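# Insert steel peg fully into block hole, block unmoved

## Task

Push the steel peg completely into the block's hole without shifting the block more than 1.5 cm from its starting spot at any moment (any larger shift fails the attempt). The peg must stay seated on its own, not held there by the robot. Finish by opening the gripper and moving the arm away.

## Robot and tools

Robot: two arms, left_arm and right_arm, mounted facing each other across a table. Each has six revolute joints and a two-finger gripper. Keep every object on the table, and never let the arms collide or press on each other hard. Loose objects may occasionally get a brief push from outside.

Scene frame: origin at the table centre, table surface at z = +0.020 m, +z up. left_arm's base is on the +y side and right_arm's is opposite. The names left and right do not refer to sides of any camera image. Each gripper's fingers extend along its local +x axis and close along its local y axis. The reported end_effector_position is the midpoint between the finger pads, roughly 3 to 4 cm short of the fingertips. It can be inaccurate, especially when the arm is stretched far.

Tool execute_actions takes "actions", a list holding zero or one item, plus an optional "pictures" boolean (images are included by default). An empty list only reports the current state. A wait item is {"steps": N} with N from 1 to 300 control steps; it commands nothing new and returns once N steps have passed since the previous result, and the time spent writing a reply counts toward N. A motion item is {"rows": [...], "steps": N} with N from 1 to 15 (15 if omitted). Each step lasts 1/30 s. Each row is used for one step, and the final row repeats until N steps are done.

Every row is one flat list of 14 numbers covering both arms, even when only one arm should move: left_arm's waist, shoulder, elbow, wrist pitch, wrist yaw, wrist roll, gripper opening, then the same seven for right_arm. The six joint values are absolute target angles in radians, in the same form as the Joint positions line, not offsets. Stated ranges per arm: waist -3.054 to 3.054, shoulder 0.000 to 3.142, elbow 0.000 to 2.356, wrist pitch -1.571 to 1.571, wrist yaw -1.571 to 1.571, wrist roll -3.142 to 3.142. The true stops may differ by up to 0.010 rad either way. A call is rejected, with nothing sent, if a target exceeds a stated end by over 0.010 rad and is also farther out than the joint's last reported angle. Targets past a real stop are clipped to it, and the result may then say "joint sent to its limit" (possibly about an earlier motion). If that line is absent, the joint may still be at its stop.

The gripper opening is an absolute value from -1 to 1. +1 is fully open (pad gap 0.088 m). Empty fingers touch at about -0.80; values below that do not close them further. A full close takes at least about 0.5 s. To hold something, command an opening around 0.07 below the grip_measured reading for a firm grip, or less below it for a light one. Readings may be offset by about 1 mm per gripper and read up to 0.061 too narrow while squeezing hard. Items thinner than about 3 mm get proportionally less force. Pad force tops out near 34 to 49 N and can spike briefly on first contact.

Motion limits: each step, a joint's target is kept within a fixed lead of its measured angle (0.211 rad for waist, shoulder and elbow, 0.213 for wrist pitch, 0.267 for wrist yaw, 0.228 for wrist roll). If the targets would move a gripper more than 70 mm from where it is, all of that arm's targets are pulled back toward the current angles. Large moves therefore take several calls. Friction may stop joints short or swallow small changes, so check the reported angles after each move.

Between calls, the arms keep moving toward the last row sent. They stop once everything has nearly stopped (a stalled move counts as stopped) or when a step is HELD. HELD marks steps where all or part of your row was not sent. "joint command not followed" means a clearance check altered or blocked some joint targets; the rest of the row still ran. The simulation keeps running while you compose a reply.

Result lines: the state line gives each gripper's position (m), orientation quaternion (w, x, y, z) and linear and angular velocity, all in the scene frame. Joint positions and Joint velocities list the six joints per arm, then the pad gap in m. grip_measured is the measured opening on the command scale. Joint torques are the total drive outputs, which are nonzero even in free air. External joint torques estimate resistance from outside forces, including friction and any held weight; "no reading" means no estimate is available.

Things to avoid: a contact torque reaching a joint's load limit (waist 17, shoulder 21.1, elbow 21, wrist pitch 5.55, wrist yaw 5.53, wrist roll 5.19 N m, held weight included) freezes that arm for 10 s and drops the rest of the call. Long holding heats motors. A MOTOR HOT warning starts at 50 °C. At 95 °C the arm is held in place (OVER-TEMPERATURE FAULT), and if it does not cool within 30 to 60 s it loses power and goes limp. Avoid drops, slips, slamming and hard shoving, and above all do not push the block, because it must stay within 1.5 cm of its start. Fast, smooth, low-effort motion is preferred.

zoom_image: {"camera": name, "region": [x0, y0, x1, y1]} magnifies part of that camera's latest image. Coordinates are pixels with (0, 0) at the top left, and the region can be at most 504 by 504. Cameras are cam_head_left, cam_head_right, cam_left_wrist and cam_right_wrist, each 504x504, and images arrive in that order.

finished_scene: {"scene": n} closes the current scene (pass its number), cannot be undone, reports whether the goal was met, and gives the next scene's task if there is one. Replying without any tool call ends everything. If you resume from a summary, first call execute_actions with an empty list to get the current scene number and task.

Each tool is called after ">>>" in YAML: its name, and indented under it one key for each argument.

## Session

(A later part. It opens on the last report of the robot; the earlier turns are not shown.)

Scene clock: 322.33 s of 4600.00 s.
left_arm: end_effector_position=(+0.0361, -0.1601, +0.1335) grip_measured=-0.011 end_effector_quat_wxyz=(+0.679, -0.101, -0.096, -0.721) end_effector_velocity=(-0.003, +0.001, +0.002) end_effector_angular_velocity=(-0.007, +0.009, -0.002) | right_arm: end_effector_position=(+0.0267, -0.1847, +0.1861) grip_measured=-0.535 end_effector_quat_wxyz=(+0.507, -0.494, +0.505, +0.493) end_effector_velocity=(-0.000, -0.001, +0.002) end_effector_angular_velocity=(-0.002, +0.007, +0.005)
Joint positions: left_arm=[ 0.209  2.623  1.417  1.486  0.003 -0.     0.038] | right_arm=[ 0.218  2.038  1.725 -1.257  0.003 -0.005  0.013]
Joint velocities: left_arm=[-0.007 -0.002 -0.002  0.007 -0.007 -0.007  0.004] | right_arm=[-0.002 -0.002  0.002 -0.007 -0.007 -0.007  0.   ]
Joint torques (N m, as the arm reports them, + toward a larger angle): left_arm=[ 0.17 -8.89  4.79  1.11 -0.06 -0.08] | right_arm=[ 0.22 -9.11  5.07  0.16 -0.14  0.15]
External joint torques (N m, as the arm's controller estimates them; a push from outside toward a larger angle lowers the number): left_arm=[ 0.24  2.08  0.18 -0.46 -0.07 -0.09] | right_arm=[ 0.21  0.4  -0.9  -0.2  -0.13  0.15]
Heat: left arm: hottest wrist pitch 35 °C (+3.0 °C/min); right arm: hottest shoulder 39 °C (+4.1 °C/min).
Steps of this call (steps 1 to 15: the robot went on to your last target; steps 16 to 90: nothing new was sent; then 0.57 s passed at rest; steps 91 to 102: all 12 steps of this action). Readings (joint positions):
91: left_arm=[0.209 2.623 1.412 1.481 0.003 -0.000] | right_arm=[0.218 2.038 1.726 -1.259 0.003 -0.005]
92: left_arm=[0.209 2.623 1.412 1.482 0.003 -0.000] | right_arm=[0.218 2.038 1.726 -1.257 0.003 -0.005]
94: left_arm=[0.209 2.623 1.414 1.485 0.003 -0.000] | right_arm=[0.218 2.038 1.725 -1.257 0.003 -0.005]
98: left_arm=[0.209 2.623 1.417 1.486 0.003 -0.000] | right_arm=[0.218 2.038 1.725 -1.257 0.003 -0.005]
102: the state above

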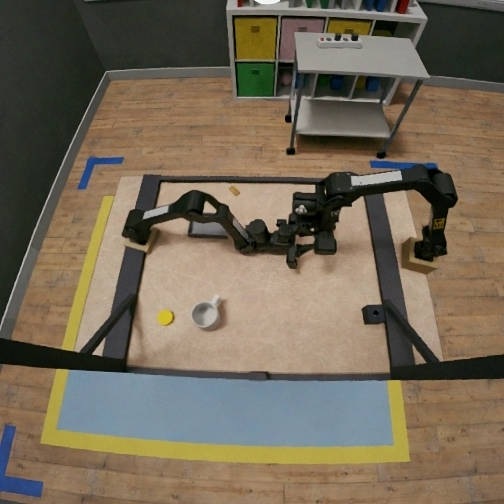

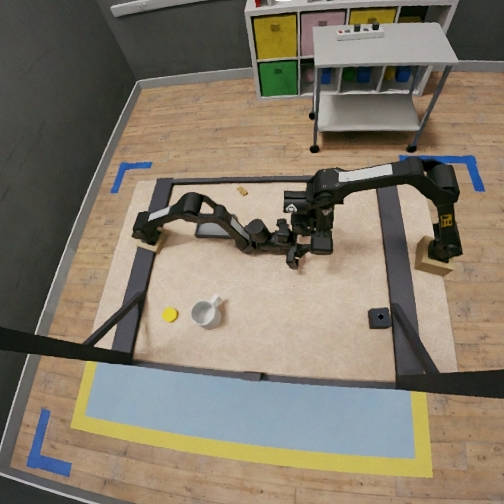

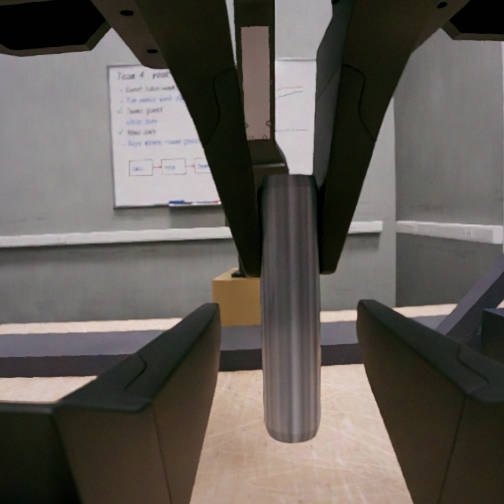

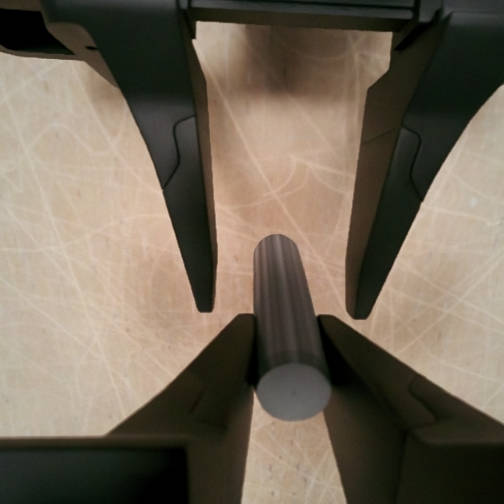

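>>> execute_actions:
  actions:
    - {"rows":[[0.21,2.62,1.41,1.47,0,0,0.3,0.221,2.01,1.70,-1.265,0,0,-0.62],[0.21,2.6,1.39,1.45,0,0,0.3,0.221,1.97,1.67,-1.27,0,0,-0.62],[0.21,2.58,1.37,1.43,0,0,0.3,0.221,1.93,1.63,-1.27,0,0,-0.62],[0.21,2.56,1.35,1.40,0,0,0.3,0.221,1.89,1.59,-1.27,0,0,-0.62],[0.21,2.54,1.33,1.37,0,0,0.3,0.23,1.85,1.55,-1.27,0,0,-0.62],[0.21,2.52,1.31,1.34,0,0,0.3,0.25,1.81,1.51,-1.27,0,0,-0.62],[0.21,2.5,1.29,1.31,0,0,0.3,0.28,1.77,1.47,-1.27,0,0,-0.62],[0.21,2.48,1.27,1.28,0,0,0.3,0.32,1.73,1.43,-1.27,0,0,-0.62],[0.21,2.46,1.25,1.25,0,0,0.3,0.37,1.70,1.39,-1.26,0,0,-0.62],[0.21,2.44,1.23,1.22,0,0,0.3,0.42,1.68,1.36,-1.25,0,0,-0.62],[0.21,2.42,1.22,1.2,0,0,0.3,0.48,1.675,1.35,-1.245,0,0,-0.62],[0.21,2.4,1.21,1.19,0,0,0.3,0.54,1.675,1.35,-1.245,0,0,-0.62],[0.21,2.4,1.21,1.19,0,0,0.3,0.60,1.675,1.35,-1.245,0,0,-0.62],[0.21,2.4,1.21,1.19,0,0,0.3,0.66,1.675,1.35,-1.245,0,0,-0.62],[0.21,2.4,1.21,1.19,0,0,0.3,0.72,1.675,1.35,-1.245,0,0,-0.62]],"steps":15}
  pictures: false

>>> execute_actions:
  actions:
    - {"rows":[[0.2,2.4,1.21,1.19,0,0,0.3,0.78,1.675,1.35,-1.245,0,0,-0.62],[0.19,2.4,1.21,1.19,0,0,0.4,0.84,1.675,1.35,-1.245,0,0,-0.62],[0.17,2.4,1.21,1.19,0,0,0.5,0.90,1.675,1.35,-1.245,0,0,-0.62],[0.15,2.4,1.21,1.19,0,0,0.6,0.95,1.675,1.34,-1.235,0,0,-0.62],[0.125,2.4,1.21,1.19,0,0,0.7,0.99,1.675,1.33,-1.225,0,0,-0.62],[0.1,2.4,1.21,1.19,0,0,0.8,1.02,1.675,1.315,-1.21,0,0,-0.62],[0.075,2.4,1.21,1.19,0,0,0.9,1.045,1.675,1.30,-1.195,0,0,-0.62],[0.05,2.4,1.21,1.19,0,0,1,1.06,1.675,1.285,-1.18,0,0,-0.62],[0.025,2.4,1.21,1.19,0,0,1,1.071,1.675,1.27,-1.165,0,0,-0.62],[0.0,2.4,1.21,1.19,0,0,1,1.071,1.675,1.255,-1.155,0,0,-0.62],[-0.025,2.4,1.21,1.19,0,0,1,1.071,1.675,1.243,-1.143,0,0,-0.62],[-0.05,2.4,1.21,1.19,0,0,1,1.071,1.675,1.243,-1.143,0,0,-0.62],[-0.07,2.4,1.21,1.19,0,0,1,1.071,1.675,1.243,-1.143,0,0,-0.62]],"steps":15}
  pictures: false

>>> execute_actions:
  actions:
    - {"steps":12}

Scene clock: 362.37 s of 4600.00 s.
left_arm: end_effector_position=(+0.0373, -0.1401, +0.1141) grip_measured=+0.296 end_effector_quat_wxyz=(+0.685, -0.001, -0.001, -0.728) end_effector_velocity=(-0.000, +0.006, +0.094) end_effector_angular_velocity=(-0.036, +0.009, +0.005) | right_arm: end_effector_position=(-0.0805, -0.2844, +0.2135) grip_measured=-0.535 end_effector_quat_wxyz=(+0.417, -0.570, +0.410, +0.577) end_effector_velocity=(-0.510, -0.198, -0.042) end_effector_angular_velocity=(-0.116, -0.015, +1.783)
Joint positions: left_arm=[ 0.209  2.436  1.23   1.209  0.003 -0.     0.053] | right_arm=[ 0.566  1.689  1.379 -1.247  0.004 -0.005  0.013]
Joint velocities: left_arm=[-0.002 -0.281 -0.076 -0.168 -0.007 -0.007  0.001] | right_arm=[ 1.775 -0.007 -0.173  0.051 -0.022 -0.007 -0.   ]
Joint torques (N m, as the arm reports them, + toward a larger angle): left_arm=[  0.15 -10.94   2.97   0.98  -0.05   0.01] | right_arm=[ 0.16 -9.38  4.74  0.01 -0.13  0.15]
External joint torques (N m, as the arm's controller estimates them; a push from outside toward a larger angle lowers the number): left_arm=[ 0.15 -1.16 -1.68 -0.65 -0.05  0.  ] | right_arm=[ 0.3  -2.37 -0.88 -0.17 -0.14  0.15]
Heat: left arm: hottest wrist pitch 34 °C (+0.0 °C/min); right arm: hottest shoulder 38 °C (-2.0 °C/min).
Steps of this call (steps 1 to 15: the robot went on to your last target; steps 16 to 90: nothing new was sent; then 36.53 s passed at rest; steps 91 to 105: all 15 steps of this action). Readings (joint positions):
91: left_arm=[0.209 2.623 1.417 1.485 0.003 -0.000] | right_arm=[0.218 2.038 1.724 -1.257 0.003 -0.005]
92: left_arm=[0.209 2.623 1.416 1.479 0.003 -0.000] | right_arm=[0.218 2.033 1.717 -1.256 0.003 -0.005]
94: left_arm=[0.209 2.613 1.399 1.450 0.003 -0.000] | right_arm=[0.218 1.999 1.674 -1.257 0.003 -0.005]
98: left_arm=[0.209 2.558 1.327 1.349 0.003 -0.000] | right_arm=[0.240 1.856 1.535 -1.265 0.003 -0.005]
105: the state above

Scene clock: 362.87 s of 4600.00 s.
left_arm: end_effector_position=(-0.1125, -0.1097, +0.1169) grip_measured=+0.985 end_effector_quat_wxyz=(+0.584, +0.003, +0.002, -0.812) end_effector_velocity=(-0.315, +0.107, -0.006) end_effector_angular_velocity=(+0.028, -0.001, -0.610) | right_arm: end_effector_position=(-0.2021, -0.3738, +0.1835) grip_measured=-0.535 end_effector_quat_wxyz=(+0.255, -0.662, +0.261, +0.655) end_effector_velocity=(-0.001, -0.003, -0.016) end_effector_angular_velocity=(-0.004, +0.028, +0.005)
Joint positions: left_arm=[-0.055  2.417  1.219  1.19   0.002 -0.     0.087] | right_arm=[ 1.068  1.687  1.257 -1.154 -0.003 -0.005  0.013]
Joint velocities: left_arm=[-0.559 -0.002 -0.007 -0.022  0.051 -0.007  0.009] | right_arm=[-0.002 -0.007 -0.071  0.081 -0.022 -0.007 -0.   ]
Joint torques (N m, as the arm reports them, + toward a larger angle): left_arm=[  3.12 -11.16   3.16   1.14  -0.1    0.02] | right_arm=[-0.02 -9.46  5.28  0.31  0.11  0.16]
External joint torques (N m, as the arm's controller estimates them; a push from outside toward a larger angle lowers the number): left_arm=[ 0.64 -1.01 -1.49 -0.55  0.1   0.02] | right_arm=[-0.06 -2.39 -0.85 -0.09  0.12  0.16]
Heat: left arm: hottest wrist pitch 34 °C (+0.0 °C/min); right arm: hottest shoulder 38 °C (-2.0 °C/min).
Steps of this call (steps 1 to 15: all 15 steps of this action). Readings (joint positions):
1: left_arm=[0.209 2.428 1.227 1.205 0.003 -0.000] | right_arm=[0.625 1.689 1.374 -1.246 0.003 -0.005]
2: left_arm=[0.208 2.423 1.227 1.202 0.002 -0.000] | right_arm=[0.684 1.689 1.369 -1.246 0.003 -0.005]
4: left_arm=[0.199 2.417 1.225 1.197 -0.001 -0.000] | right_arm=[0.801 1.689 1.363 -1.245 0.003 -0.005]
8: left_arm=[0.132 2.417 1.220 1.190 -0.002 -0.000] | right_arm=[0.995 1.688 1.333 -1.211 -0.002 -0.005]
15: the state above

Scene clock: 363.27 s of 4600.00 s.
left_arm: end_effector_position=(-0.1206, -0.1069, +0.1168) grip_measured=+1.000 end_effector_quat_wxyz=(+0.578, +0.003, +0.003, -0.816) end_effector_velocity=(-0.002, +0.001, -0.001) end_effector_angular_velocity=(+0.009, +0.005, -0.010) | right_arm: end_effector_position=(-0.2028, -0.3732, +0.1827) grip_measured=-0.535 end_effector_quat_wxyz=(+0.256, -0.661, +0.260, +0.656) end_effector_velocity=(+0.002, -0.001, +0.000) end_effector_angular_velocity=(-0.010, -0.000, -0.000)
Joint positions: left_arm=[-0.07   2.417  1.219  1.19   0.002 -0.     0.088] | right_arm=[ 1.068  1.687  1.254 -1.146 -0.003 -0.005  0.013]
Joint velocities: left_arm=[-0.002 -0.002 -0.002 -0.007  0.007 -0.007  0.   ] | right_arm=[-0.007 -0.002 -0.002 -0.007 -0.007 -0.007 -0.   ]
Joint torques (N m, as the arm reports them, + toward a larger angle): left_arm=[  0.09 -11.15   3.28   1.13  -0.05   0.02] | right_arm=[ 0.2  -9.49  4.94  0.24  0.1   0.17]
External joint torques (N m, as the arm's controller estimates them; a push from outside toward a larger angle lowers the number): left_arm=[ 0.11 -0.98 -1.46 -0.57 -0.05  0.01] | right_arm=[ 0.23 -2.72 -0.94 -0.1   0.11  0.17]
Heat: left arm: hottest wrist pitch 34 °C (+0.0 °C/min); right arm: hottest shoulder 38 °C (-2.0 °C/min).
Steps of this call (steps 1 to 12: the robot went on to your last target). Readings (joint positions):
1: left_arm=[-0.070 2.417 1.219 1.190 0.003 -0.000] | right_arm=[1.068 1.687 1.256 -1.151 -0.003 -0.005]
2: left_arm=[-0.080 2.417 1.219 1.190 0.003 -0.000] | right_arm=[1.068 1.687 1.256 -1.149 -0.003 -0.005]
4: left_arm=[-0.084 2.417 1.219 1.190 0.003 -0.000] | right_arm=[1.068 1.687 1.255 -1.147 -0.003 -0.005]
8: left_arm=[-0.073 2.417 1.219 1.190 0.002 -0.000] | right_arm=[1.068 1.687 1.255 -1.146 -0.003 -0.005]
12: the state above

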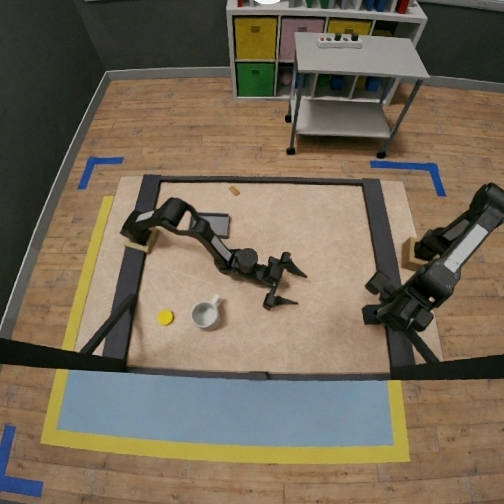

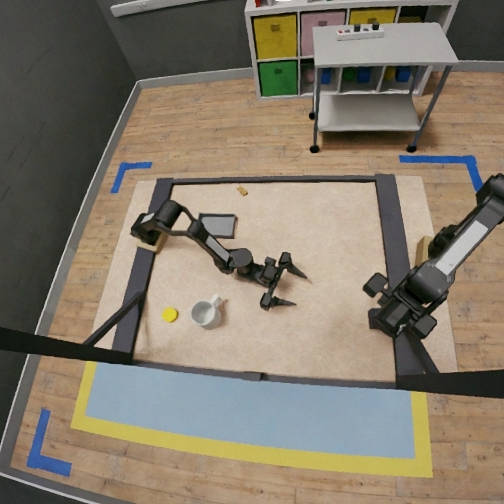

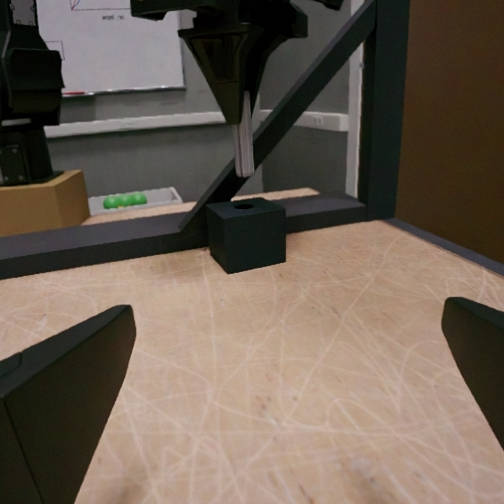

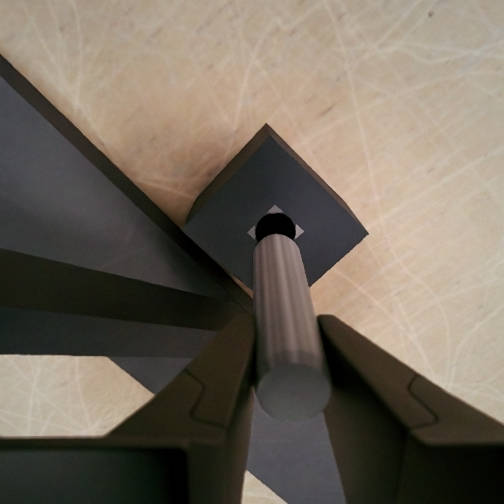

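>>> zoom_image:
  camera: "cam_left_wrist"
  region: [170, 60, 330, 280]

>>> zoom_image:
  camera: "cam_right_wrist"
  region: [180, 120, 380, 330]

Region (170, 60, 330, 280) of cam_left_wrist's 504x504 image, scaled by 2.291, with more detail than that image has; it fills the left 367 columns of this view, and the rest is white.

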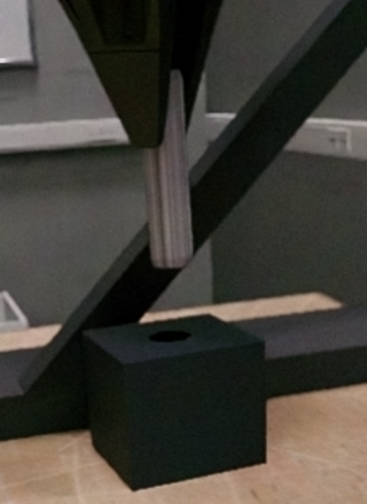

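Region (180, 120, 380, 330) of cam_right_wrist's 504x504 image, scaled by 2.400, with more detail than that image has; it fills the left 480 columns of this view, and the rest is white.

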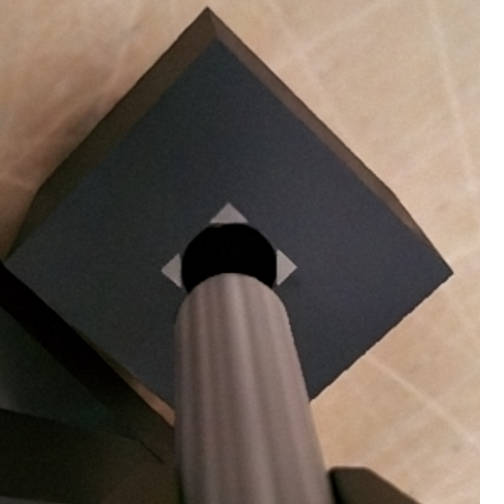

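>>> execute_actions:
  actions:
    - {"rows":[[-0.07,2.4,1.21,1.19,0,0,1,1.071,1.685,1.23,-1.125,0,0,-0.62],[-0.07,2.4,1.21,1.19,0,0,1,1.071,1.685,1.21,-1.105,0,0,-0.62],[-0.07,2.4,1.21,1.19,0,0,1,1.071,1.685,1.19,-1.085,0,0,-0.62],[-0.07,2.4,1.21,1.19,0,0,1,1.071,1.685,1.175,-1.068,0,0,-0.62],[-0.07,2.4,1.21,1.19,0,0,1,1.071,1.685,1.16,-1.052,0,0,-0.62]],"steps":15}
  pictures: false

>>> execute_actions:
  actions:
    - {"steps":8}

>>> zoom_image:
  camera: "cam_left_wrist"
  region: [190, 120, 310, 280]

>>> zoom_image:
  camera: "cam_right_wrist"
  region: [200, 170, 360, 330]

Scene clock: 382.87 s of 4600.00 s.
left_arm: end_effector_position=(-0.1206, -0.1069, +0.1168) grip_measured=+1.000 end_effector_quat_wxyz=(+0.578, +0.003, +0.003, -0.816) end_effector_velocity=(+0.000, +0.002, -0.006) end_effector_angular_velocity=(+0.028, -0.002, +0.005) | right_arm: end_effector_position=(-0.2005, -0.3753, +0.1625) grip_measured=-0.535 end_effector_quat_wxyz=(+0.257, -0.658, +0.259, +0.659) end_effector_velocity=(+0.003, -0.004, -0.002) end_effector_angular_velocity=(-0.017, -0.007, +0.020)
Joint positions: left_arm=[-0.07   2.417  1.219  1.19   0.002 -0.     0.088] | right_arm=[ 1.068  1.687  1.172 -1.056 -0.003 -0.005  0.013]
Joint velocities: left_arm=[-0.002 -0.002 -0.007 -0.022 -0.007 -0.007  0.   ] | right_arm=[-0.002 -0.002 -0.012 -0.007 -0.007 -0.022 -0.   ]
Joint torques (N m, as the arm reports them, + toward a larger angle): left_arm=[  0.02 -11.2    3.22   1.15  -0.04   0.02] | right_arm=[ 0.18 -7.9   4.84  0.21  0.1   0.16]
External joint torques (N m, as the arm's controller estimates them; a push from outside toward a larger angle lowers the number): left_arm=[ 0.09 -1.09 -1.46 -0.54 -0.04  0.01] | right_arm=[ 0.21 -1.24 -0.89 -0.12  0.11  0.16]
Heat: left arm: hottest shoulder 36 °C (+1.0 °C/min); right arm: hottest shoulder 38 °C (-1.0 °C/min).
Steps of this call (steps 1 to 30: the robot went on to your last target; steps 31 to 90: nothing new was sent; then 16.10 s passed at rest; steps 91 to 105: all 15 steps of this action). Readings (joint positions):
91: left_arm=[-0.070 2.417 1.219 1.190 0.002 -0.000] | right_arm=[1.068 1.687 1.253 -1.144 -0.003 -0.005]
92: left_arm=[-0.070 2.417 1.219 1.190 0.002 -0.000] | right_arm=[1.068 1.687 1.247 -1.135 -0.003 -0.005]
94: left_arm=[-0.070 2.417 1.219 1.190 0.002 -0.000] | right_arm=[1.068 1.687 1.226 -1.105 -0.003 -0.005]
98: left_arm=[-0.070 2.417 1.219 1.190 0.002 -0.000] | right_arm=[1.068 1.687 1.178 -1.069 -0.003 -0.005]
105: the state above

Scene clock: 383.13 s of 4600.00 s.
left_arm: end_effector_position=(-0.1206, -0.1069, +0.1168) grip_measured=+1.000 end_effector_quat_wxyz=(+0.578, +0.003, +0.003, -0.816) end_effector_velocity=(+0.000, +0.001, -0.003) end_effector_angular_velocity=(+0.014, +0.003, +0.005) | right_arm: end_effector_position=(-0.2005, -0.3753, +0.1623) grip_measured=-0.535 end_effector_quat_wxyz=(+0.257, -0.658, +0.259, +0.659) end_effector_velocity=(+0.005, -0.002, +0.000) end_effector_angular_velocity=(-0.010, -0.021, +0.005)
Joint positions: left_arm=[-0.07   2.417  1.219  1.19   0.002 -0.     0.088] | right_arm=[ 1.068  1.687  1.171 -1.055 -0.003 -0.005  0.013]
Joint velocities: left_arm=[-0.002 -0.002 -0.007 -0.007 -0.007 -0.007  0.   ] | right_arm=[-0.002 -0.002 -0.002 -0.022  0.007 -0.007 -0.   ]
Joint torques (N m, as the arm reports them, + toward a larger angle): left_arm=[  0.02 -11.19   3.24   1.14  -0.03   0.01] | right_arm=[ 0.19 -8.02  4.87  0.26  0.11  0.14]
External joint torques (N m, as the arm's controller estimates them; a push from outside toward a larger angle lowers the number): left_arm=[ 0.02 -1.01 -1.49 -0.56 -0.03  0.  ] | right_arm=[ 0.2  -1.36 -0.83 -0.05  0.12  0.14]
Heat: left arm: hottest shoulder 37 °C (+2.0 °C/min); right arm: hottest shoulder 38 °C (-1.0 °C/min).
Steps of this call (steps 1 to 8: the robot went on to your last target). Readings (joint positions):
1: left_arm=[-0.070 2.417 1.219 1.190 0.002 -0.000] | right_arm=[1.068 1.687 1.172 -1.056 -0.003 -0.005]
2: left_arm=[-0.070 2.417 1.219 1.190 0.002 -0.000] | right_arm=[1.068 1.687 1.172 -1.055 -0.003 -0.005]
4: left_arm=[-0.070 2.417 1.219 1.190 0.002 -0.000] | right_arm=[1.068 1.687 1.171 -1.055 -0.003 -0.005]
8: the state above

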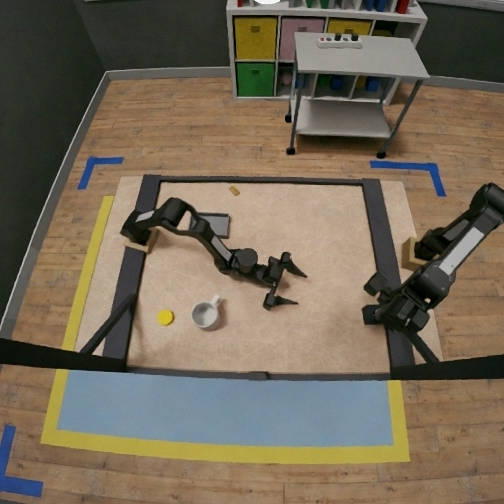

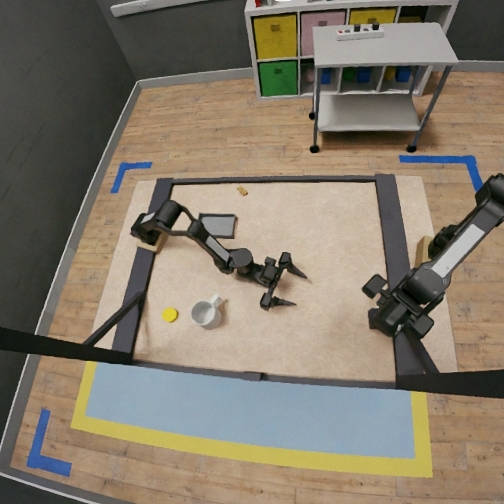

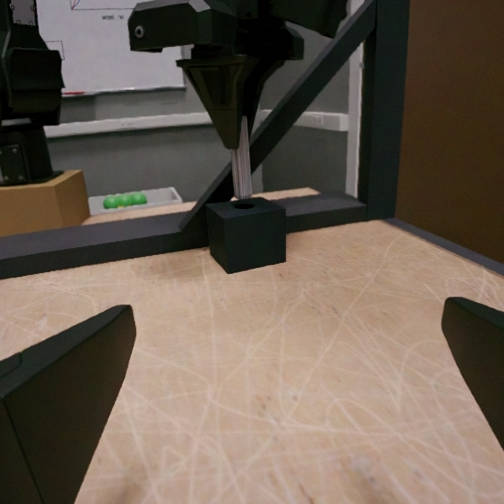

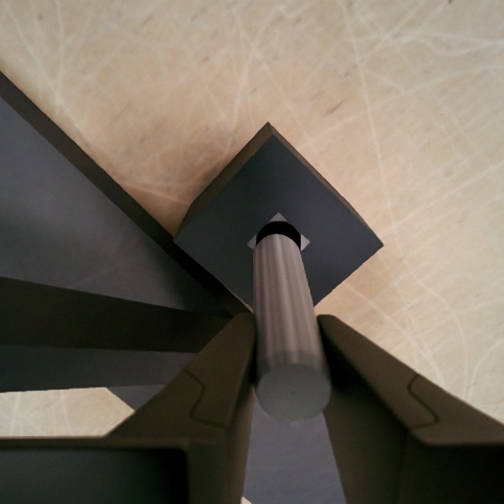

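Region (190, 120, 310, 280) of cam_left_wrist's 504x504 image, scaled by 3.150, with more detail than that image has; it fills the left 378 columns of this view, and the rest is white.

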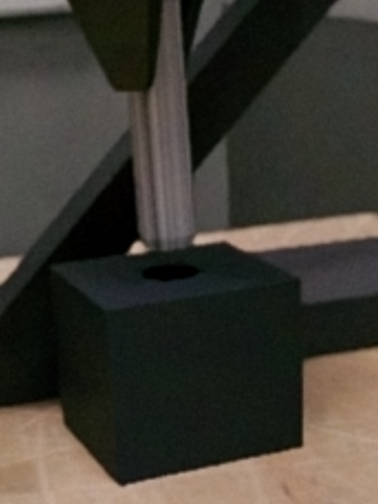

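Region (200, 170, 360, 330) of cam_right_wrist's 504x504 image, scaled by 3.150, with more detail than that image has.

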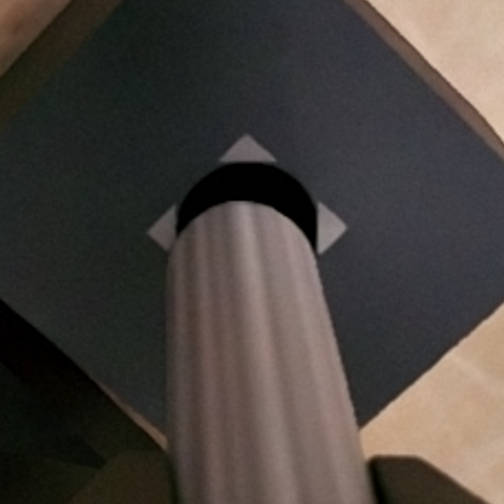

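>>> execute_actions:
  actions:
    - {"rows":[[-0.07,2.4,1.21,1.19,0,0,1,1.062,1.70,1.16,-1.052,0,0,-0.62],[-0.07,2.4,1.21,1.19,0,0,1,1.062,1.70,1.16,-1.052,0,0,-0.62],[-0.07,2.4,1.21,1.19,0,0,1,1.062,1.702,1.157,-1.048,0,0,-0.62],[-0.07,2.4,1.21,1.19,0,0,1,1.062,1.7035,1.153,-1.043,0,0,-0.62],[-0.07,2.4,1.21,1.19,0,0,1,1.062,1.705,1.149,-1.037,0,0,-0.62],[-0.07,2.4,1.21,1.19,0,0,1,1.062,1.7065,1.145,-1.032,0,0,-0.62],[-0.07,2.4,1.21,1.19,0,0,1,1.062,1.708,1.142,-1.027,0,0,-0.62]],"steps":15}

>>> zoom_image:
  camera: "cam_left_wrist"
  region: [190, 120, 310, 280]

>>> zoom_image:
  camera: "cam_right_wrist"
  region: [200, 170, 360, 330]

Scene clock: 403.07 s of 4600.00 s.
left_arm: end_effector_position=(-0.1206, -0.1069, +0.1168) grip_measured=+1.000 end_effector_quat_wxyz=(+0.578, +0.003, +0.003, -0.816) end_effector_velocity=(-0.001, +0.001, -0.001) end_effector_angular_velocity=(+0.009, +0.004, +0.015) | right_arm: end_effector_position=(-0.1997, -0.3748, +0.1555) grip_measured=-0.535 end_effector_quat_wxyz=(+0.257, -0.658, +0.260, +0.658) end_effector_velocity=(-0.004, +0.001, -0.001) end_effector_angular_velocity=(+0.006, +0.018, +0.010)
Joint positions: left_arm=[-0.07   2.417  1.219  1.19   0.002 -0.     0.088] | right_arm=[ 1.065  1.696  1.153 -1.03  -0.003 -0.005  0.013]
Joint velocities: left_arm=[-0.007 -0.002 -0.002 -0.007 -0.022 -0.007  0.   ] | right_arm=[ 0.002  0.002 -0.002  0.022 -0.007 -0.007 -0.   ]
Joint torques (N m, as the arm reports them, + toward a larger angle): left_arm=[  0.02 -11.2    3.25   1.15  -0.04   0.02] | right_arm=[-0.25 -6.21  4.84  0.25  0.11  0.18]
External joint torques (N m, as the arm's controller estimates them; a push from outside toward a larger angle lowers the number): left_arm=[ 0.15 -1.02 -1.48 -0.56 -0.05  0.01] | right_arm=[-0.27  0.45 -0.87 -0.09  0.12  0.18]
Heat: left arm: hottest shoulder 38 °C (+4.0 °C/min); right arm: hottest shoulder 37 °C (-1.0 °C/min).
Steps of this call (steps 1 to 15: the robot went on to your last target; steps 16 to 90: nothing new was sent; then 16.43 s passed at rest; steps 91 to 105: all 15 steps of this action). Readings (joint positions):
91: left_arm=[-0.070 2.417 1.219 1.190 0.002 -0.000] | right_arm=[1.068 1.687 1.171 -1.055 -0.003 -0.005]
92: left_arm=[-0.070 2.417 1.219 1.190 0.002 -0.000] | right_arm=[1.068 1.687 1.171 -1.055 -0.003 -0.005]
94: left_arm=[-0.070 2.417 1.219 1.190 0.002 -0.000] | right_arm=[1.067 1.687 1.170 -1.052 -0.003 -0.005]
98: left_arm=[-0.070 2.417 1.219 1.190 0.002 -0.000] | right_arm=[1.065 1.691 1.159 -1.037 -0.003 -0.005]
105: the state above

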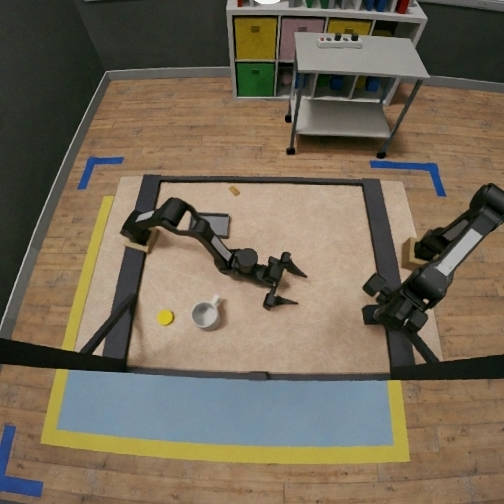

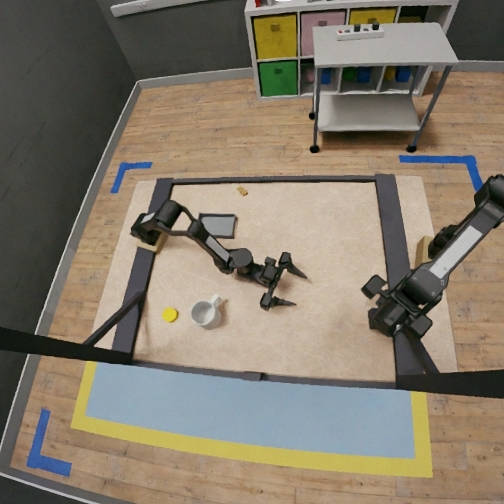

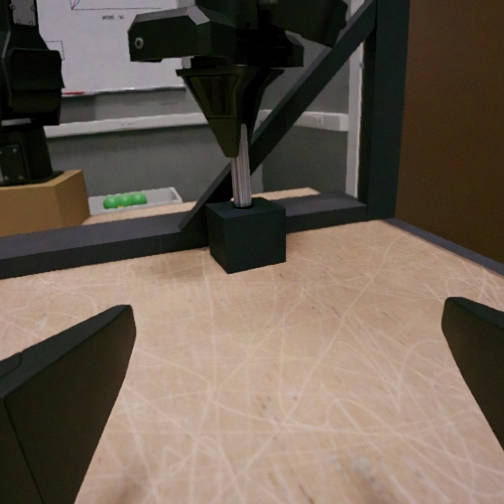

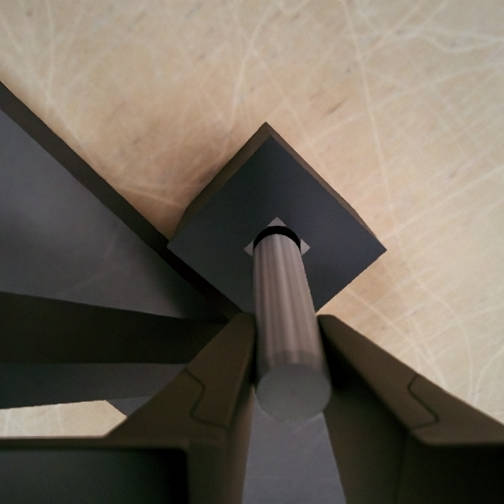

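Region (190, 120, 310, 280) of cam_left_wrist's 504x504 image, scaled by 3.150, with more detail than that image has; it fills the left 378 columns of this view, and the rest is white.

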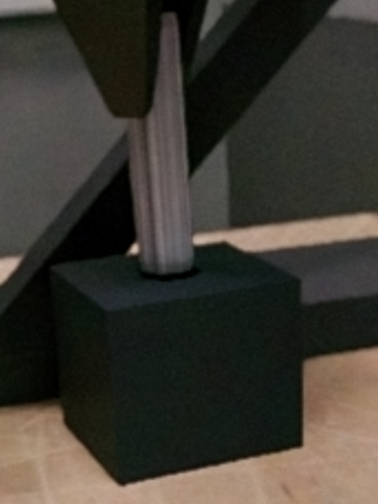

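Region (200, 170, 360, 330) of cam_right_wrist's 504x504 image, scaled by 3.150, with more detail than that image has.

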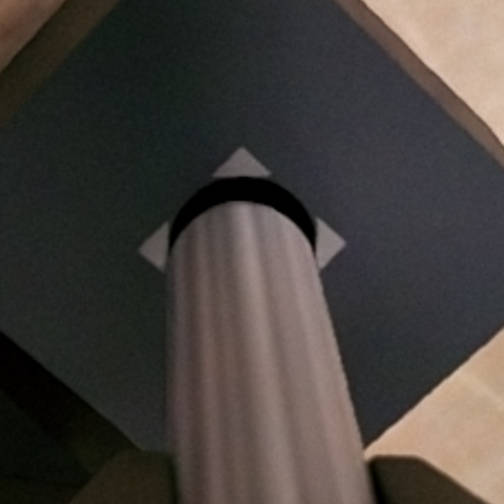

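>>> execute_actions:
  actions:
    - {"rows":[[-0.07,2.4,1.21,1.19,0,0,1,1.062,1.711,1.142,-1.024,0,0,-0.62],[-0.07,2.4,1.21,1.19,0,0,1,1.062,1.714,1.142,-1.021,0,0,-0.62],[-0.07,2.4,1.21,1.19,0,0,1,1.062,1.714,1.142,-1.021,0,0,-0.62],[-0.07,2.4,1.21,1.19,0,0,1,1.062,1.714,1.142,-1.021,0,0,-0.62],[-0.07,2.4,1.21,1.19,0,0,1,1.062,1.715,1.139,-1.017,0,0,-0.62],[-0.07,2.4,1.21,1.19,0,0,1,1.062,1.716,1.135,-1.012,0,0,-0.62],[-0.07,2.4,1.21,1.19,0,0,1,1.062,1.717,1.131,-1.007,0,0,-0.62],[-0.07,2.4,1.21,1.19,0,0,1,1.062,1.718,1.128,-1.002,0,0,-0.62],[-0.07,2.4,1.21,1.19,0,0,1,1.062,1.720,1.124,-0.997,0,0,-0.62],[-0.07,2.4,1.21,1.19,0,0,1,1.062,1.722,1.120,-0.991,0,0,-0.62],[-0.07,2.4,1.21,1.19,0,0,1,1.062,1.724,1.116,-0.985,0,0,-0.62]],"steps":15}

>>> zoom_image:
  camera: "cam_left_wrist"
  region: [190, 120, 310, 280]

Scene clock: 413.27 s of 4600.00 s.
left_arm: end_effector_position=(-0.1206, -0.1069, +0.1168) grip_measured=+1.000 end_effector_quat_wxyz=(+0.578, +0.003, +0.003, -0.816) end_effector_velocity=(-0.000, +0.000, +0.002) end_effector_angular_velocity=(-0.005, +0.009, +0.005) | right_arm: end_effector_position=(-0.2005, -0.3738, +0.1458) grip_measured=-0.535 end_effector_quat_wxyz=(+0.258, -0.658, +0.260, +0.658) end_effector_velocity=(+0.003, -0.004, -0.006) end_effector_angular_velocity=(-0.017, -0.007, +0.005)
Joint positions: left_arm=[-0.07   2.417  1.219  1.19   0.002 -0.     0.088] | right_arm=[ 1.065  1.711  1.129 -0.989 -0.002 -0.005  0.013]
Joint velocities: left_arm=[-0.002 -0.002 -0.002  0.007 -0.007 -0.007  0.   ] | right_arm=[-0.002  0.002 -0.022  0.007 -0.007 -0.007 -0.   ]
Joint torques (N m, as the arm reports them, + toward a larger angle): left_arm=[  0.02 -11.2    3.23   1.14  -0.05   0.01] | right_arm=[-0.2  -6.43  4.74  0.13  0.09  0.16]
External joint torques (N m, as the arm's controller estimates them; a push from outside toward a larger angle lowers the number): left_arm=[ 0.   -0.94 -1.55 -0.58 -0.04  0.  ] | right_arm=[-0.22  0.5  -1.02 -0.21  0.11  0.16]
Heat: left arm: hottest shoulder 39 °C (+5.0 °C/min); right arm: hottest shoulder 36 °C (-2.0 °C/min).
Steps of this call (steps 1 to 15: the robot went on to your last target; steps 16 to 90: nothing new was sent; then 6.70 s passed at rest; steps 91 to 105: all 15 steps of this action). Readings (joint positions):
91: left_arm=[-0.070 2.417 1.219 1.190 0.002 -0.000] | right_arm=[1.065 1.696 1.153 -1.030 -0.003 -0.005]
92: left_arm=[-0.070 2.417 1.219 1.190 0.002 -0.000] | right_arm=[1.065 1.696 1.153 -1.029 -0.003 -0.005]
94: left_arm=[-0.070 2.417 1.219 1.190 0.002 -0.000] | right_arm=[1.065 1.698 1.153 -1.025 -0.003 -0.005]
98: left_arm=[-0.070 2.417 1.219 1.190 0.002 -0.000] | right_arm=[1.065 1.701 1.147 -1.015 -0.003 -0.005]
105: the state above

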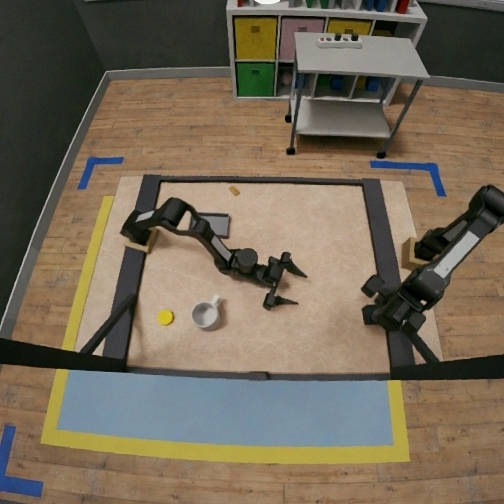

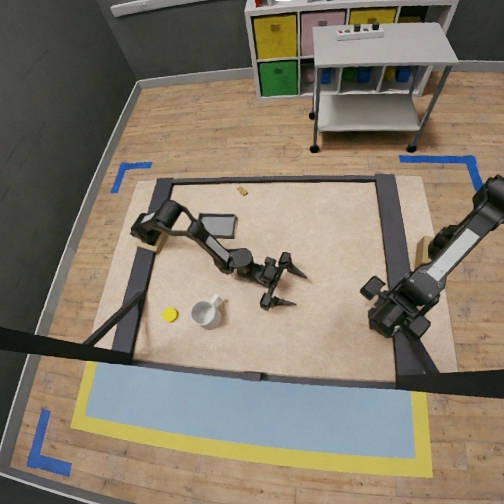

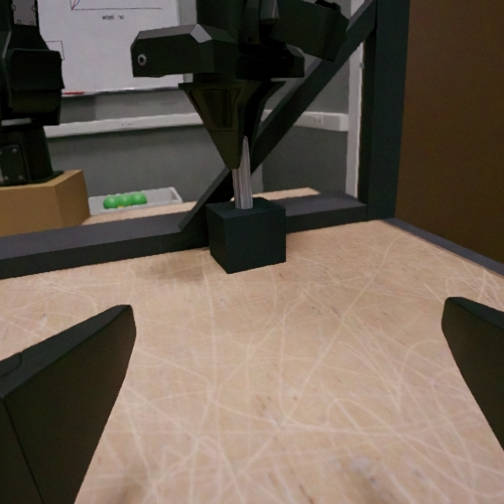

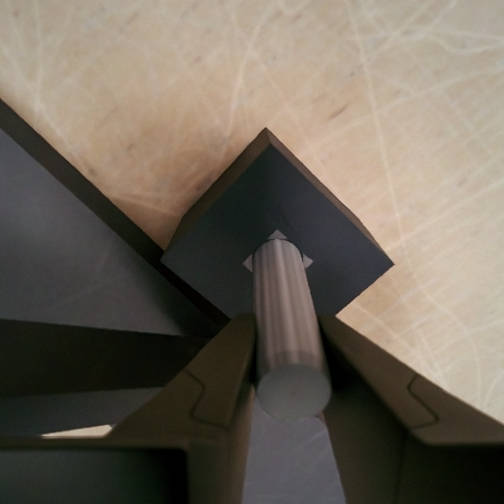

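Region (190, 120, 310, 280) of cam_left_wrist's 504x504 image, scaled by 3.150, with more detail than that image has; it fills the left 378 columns of this view, and the rest is white.

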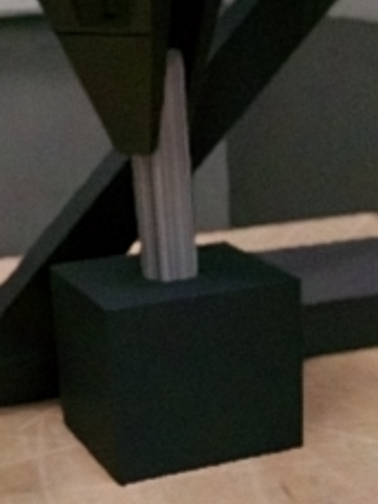

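>>> execute_actions:
  actions:
    - {"rows":[[-0.07,2.4,1.21,1.19,0,0,1,1.062,1.726,1.112,-0.979,0,0,-0.62],[-0.07,2.4,1.21,1.19,0,0,1,1.062,1.728,1.108,-0.973,0,0,-0.62],[-0.07,2.4,1.21,1.19,0,0,1,1.062,1.730,1.104,-0.967,0,0,-0.62],[-0.07,2.4,1.21,1.19,0,0,1,1.062,1.732,1.100,-0.961,0,0,-0.62],[-0.07,2.4,1.21,1.19,0,0,1,1.062,1.734,1.096,-0.955,0,0,-0.62],[-0.07,2.4,1.21,1.19,0,0,1,1.062,1.736,1.092,-0.949,0,0,-0.62],[-0.07,2.4,1.21,1.19,0,0,1,1.062,1.738,1.088,-0.943,0,0,-0.62],[-0.07,2.4,1.21,1.19,0,0,1,1.062,1.740,1.084,-0.937,0,0,-0.62],[-0.07,2.4,1.21,1.19,0,0,1,1.062,1.7425,1.080,-0.931,0,0,-0.62],[-0.07,2.4,1.21,1.19,0,0,1,1.062,1.745,1.0765,-0.925,0,0,-0.62],[-0.07,2.4,1.21,1.19,0,0,1,1.062,1.7475,1.073,-0.919,0,0,-0.62],[-0.07,2.4,1.21,1.19,0,0,1,1.062,1.750,1.069,-0.913,0,0,-0.62]],"steps":15}

Scene clock: 430.73 s of 4600.00 s.
left_arm: end_effector_position=(-0.1206, -0.1069, +0.1168) grip_measured=+1.000 end_effector_quat_wxyz=(+0.578, +0.003, +0.003, -0.816) end_effector_velocity=(-0.000, -0.000, +0.001) end_effector_angular_velocity=(+0.005, +0.006, +0.005) | right_arm: end_effector_position=(-0.1992, -0.3736, +0.1353) grip_measured=-0.535 end_effector_quat_wxyz=(+0.257, -0.653, +0.265, +0.661) end_effector_velocity=(+0.003, -0.002, -0.007) end_effector_angular_velocity=(-0.021, +0.010, -0.005)
Joint positions: left_arm=[-0.07   2.417  1.219  1.19   0.002 -0.     0.088] | right_arm=[ 1.055  1.717  1.092 -0.94  -0.015 -0.009  0.013]
Joint velocities: left_arm=[-0.002 -0.002  0.002 -0.007 -0.007 -0.007  0.   ] | right_arm=[-0.012  0.002 -0.027  0.022 -0.022 -0.007 -0.   ]
Joint torques (N m, as the arm reports them, + toward a larger angle): left_arm=[  0.01 -11.22   3.24   1.14  -0.04   0.02] | right_arm=[ 0.66 -3.64  3.64  1.53  0.56  0.32]
External joint torques (N m, as the arm's controller estimates them; a push from outside toward a larger angle lowers the number): left_arm=[-0.01 -0.97 -1.55 -0.58 -0.03  0.01] | right_arm=[ 0.64  3.03 -1.93  1.13  0.57  0.32]
Heat: left arm: hottest shoulder 40 °C (+5.0 °C/min); right arm: hottest shoulder 35 °C (-3.0 °C/min).
Steps of this call (steps 1 to 15: the robot went on to your last target; steps 16 to 90: nothing new was sent; then 13.97 s passed at rest; steps 91 to 105: all 15 steps of this action). Readings (joint positions):
91: left_arm=[-0.070 2.417 1.219 1.190 0.002 -0.000] | right_arm=[1.065 1.711 1.127 -0.987 -0.002 -0.005]
92: left_arm=[-0.070 2.417 1.219 1.190 0.002 -0.000] | right_arm=[1.065 1.711 1.126 -0.984 -0.002 -0.005]
94: left_arm=[-0.070 2.417 1.219 1.190 0.002 -0.000] | right_arm=[1.065 1.713 1.120 -0.976 -0.002 -0.005]
98: left_arm=[-0.070 2.417 1.219 1.190 0.002 -0.000] | right_arm=[1.062 1.717 1.108 -0.959 -0.005 -0.005]
105: the state above

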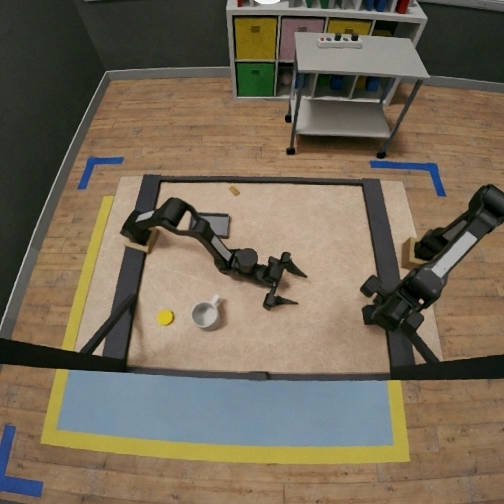

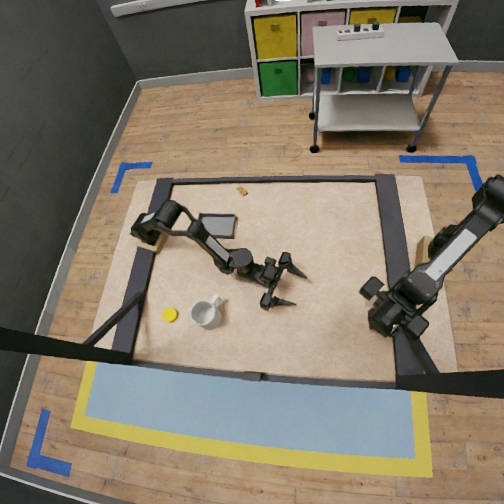

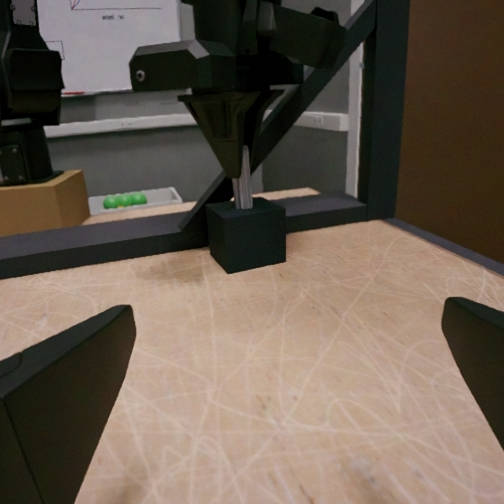

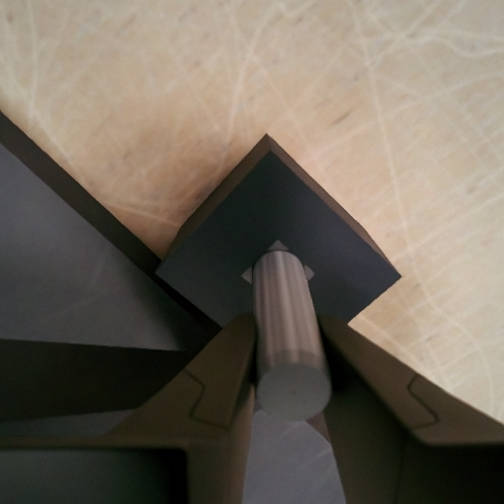

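>>> execute_actions:
  actions:
    - {"rows":[[-0.07,2.4,1.21,1.19,0,0,1,1.06,1.717,1.10,-0.95,0,0,-0.62],[-0.07,2.4,1.21,1.19,0,0,1,1.062,1.715,1.11,-0.958,0,0,-0.62],[-0.07,2.4,1.21,1.19,0,0,1,1.064,1.713,1.12,-0.968,0,0,-0.62],[-0.07,2.4,1.21,1.19,0,0,1,1.064,1.713,1.12,-0.968,0,0,-0.62],[-0.07,2.4,1.21,1.19,0,0,1,1.064,1.713,1.12,-0.968,0,0,-0.55],[-0.07,2.4,1.21,1.19,0,0,1,1.064,1.713,1.12,-0.968,0,0,-0.52],[-0.07,2.4,1.21,1.19,0,0,1,1.064,1.713,1.12,-0.968,0,0,-0.50],[-0.07,2.4,1.21,1.19,0,0,1,1.064,1.713,1.12,-0.968,0,0,-0.48],[-0.07,2.4,1.21,1.19,0,0,1,1.064,1.713,1.12,-0.968,0,0,-0.46],[-0.07,2.4,1.21,1.19,0,0,1,1.064,1.713,1.12,-0.968,0,0,-0.43],[-0.07,2.4,1.21,1.19,0,0,1,1.064,1.713,1.12,-0.968,0,0,-0.38]],"steps":15}

>>> zoom_image:
  camera: "cam_left_wrist"
  region: [170, 60, 350, 280]

Scene clock: 445.20 s of 4600.00 s.
left_arm: end_effector_position=(-0.1206, -0.1069, +0.1168) grip_measured=+1.000 end_effector_quat_wxyz=(+0.578, +0.003, +0.003, -0.816) end_effector_velocity=(-0.002, +0.002, -0.003) end_effector_angular_velocity=(+0.014, +0.003, +0.000) | right_arm: end_effector_position=(-0.1996, -0.3730, +0.1409) grip_measured=-0.401 end_effector_quat_wxyz=(+0.260, -0.656, +0.260, +0.659) end_effector_velocity=(-0.001, -0.002, +0.003) end_effector_angular_velocity=(-0.014, +0.017, -0.010)
Joint positions: left_arm=[-0.07   2.417  1.219  1.19   0.002 -0.     0.088] | right_arm=[ 1.061  1.713  1.111 -0.964 -0.003 -0.006  0.019]
Joint velocities: left_arm=[-0.007 -0.002 -0.007 -0.007 -0.007 -0.007  0.   ] | right_arm=[-0.002 -0.007  0.002 -0.007 -0.022  0.007  0.01 ]
Joint torques (N m, as the arm reports them, + toward a larger angle): left_arm=[  0.01 -11.17   3.24   1.14  -0.04   0.02] | right_arm=[ 0.26 -7.74  6.85 -0.12  0.09  0.21]
External joint torques (N m, as the arm's controller estimates them; a push from outside toward a larger angle lowers the number): left_arm=[ 0.08 -0.99 -1.49 -0.56 -0.05  0.01] | right_arm=[ 0.25 -0.97  1.21 -0.47  0.11  0.21]
Heat: left arm: hottest shoulder 41 °C (+4.0 °C/min); right arm: hottest shoulder 34 °C (-4.0 °C/min).
Steps of this call (steps 1 to 15: the robot went on to your last target; steps 16 to 90: nothing new was sent; then 10.97 s passed at rest; steps 91 to 105: all 15 steps of this action). Readings (joint positions):
91: left_arm=[-0.070 2.417 1.219 1.190 0.002 -0.000] | right_arm=[1.054 1.714 1.090 -0.937 -0.016 -0.011]
92: left_arm=[-0.070 2.417 1.219 1.190 0.002 -0.000] | right_arm=[1.054 1.713 1.092 -0.938 -0.016 -0.011]
94: left_arm=[-0.070 2.417 1.219 1.190 0.002 -0.000] | right_arm=[1.055 1.713 1.099 -0.948 -0.011 -0.010]
98: left_arm=[-0.070 2.417 1.219 1.190 0.002 -0.000] | right_arm=[1.060 1.713 1.106 -0.960 -0.003 -0.006]
105: the state above

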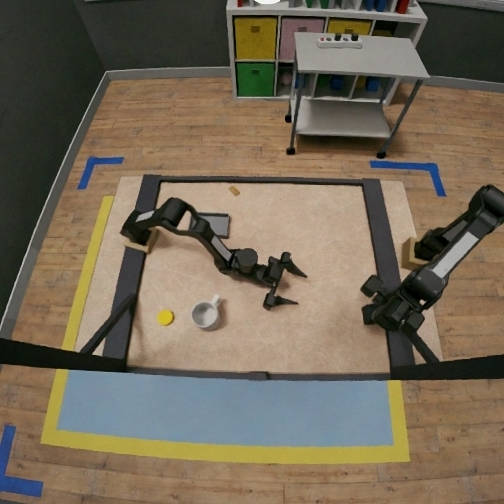

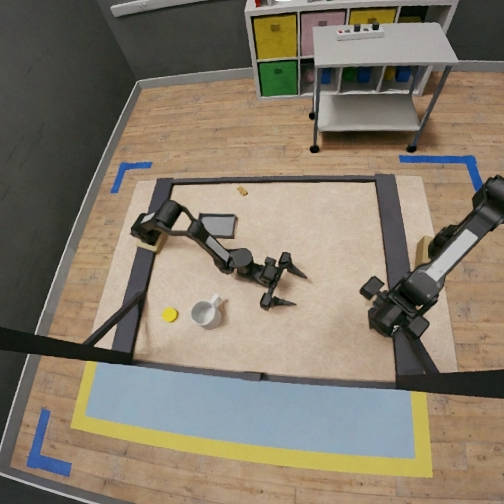

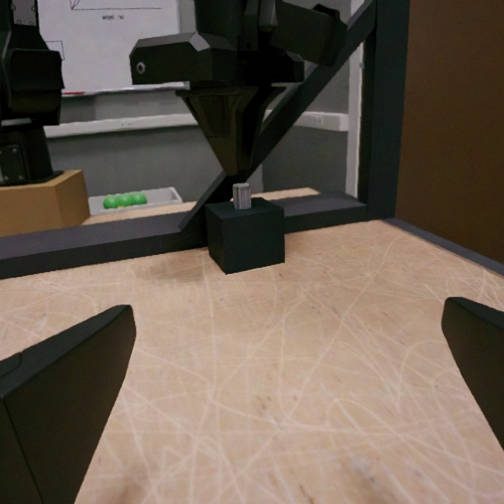

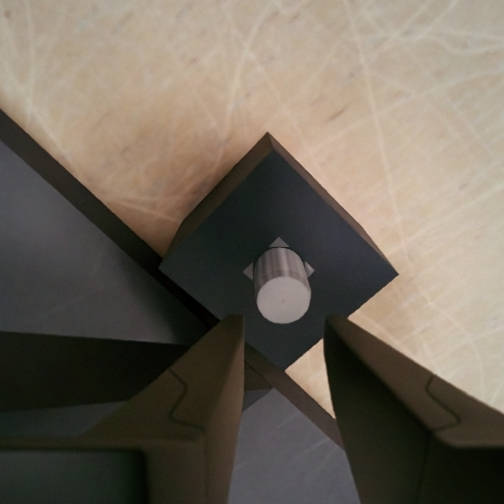

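Region (170, 60, 350, 280) of cam_left_wrist's 504x504 image, scaled by 2.291, with more detail than that image has; it fills the left 412 columns of this view, and the rest is white.

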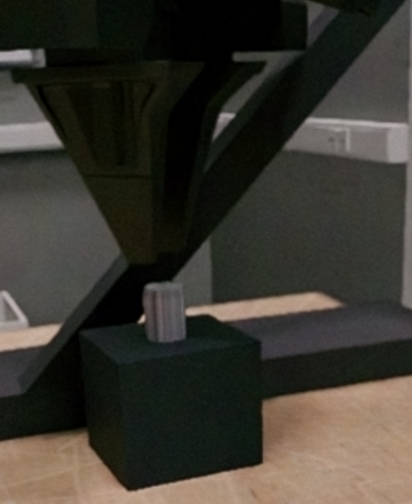

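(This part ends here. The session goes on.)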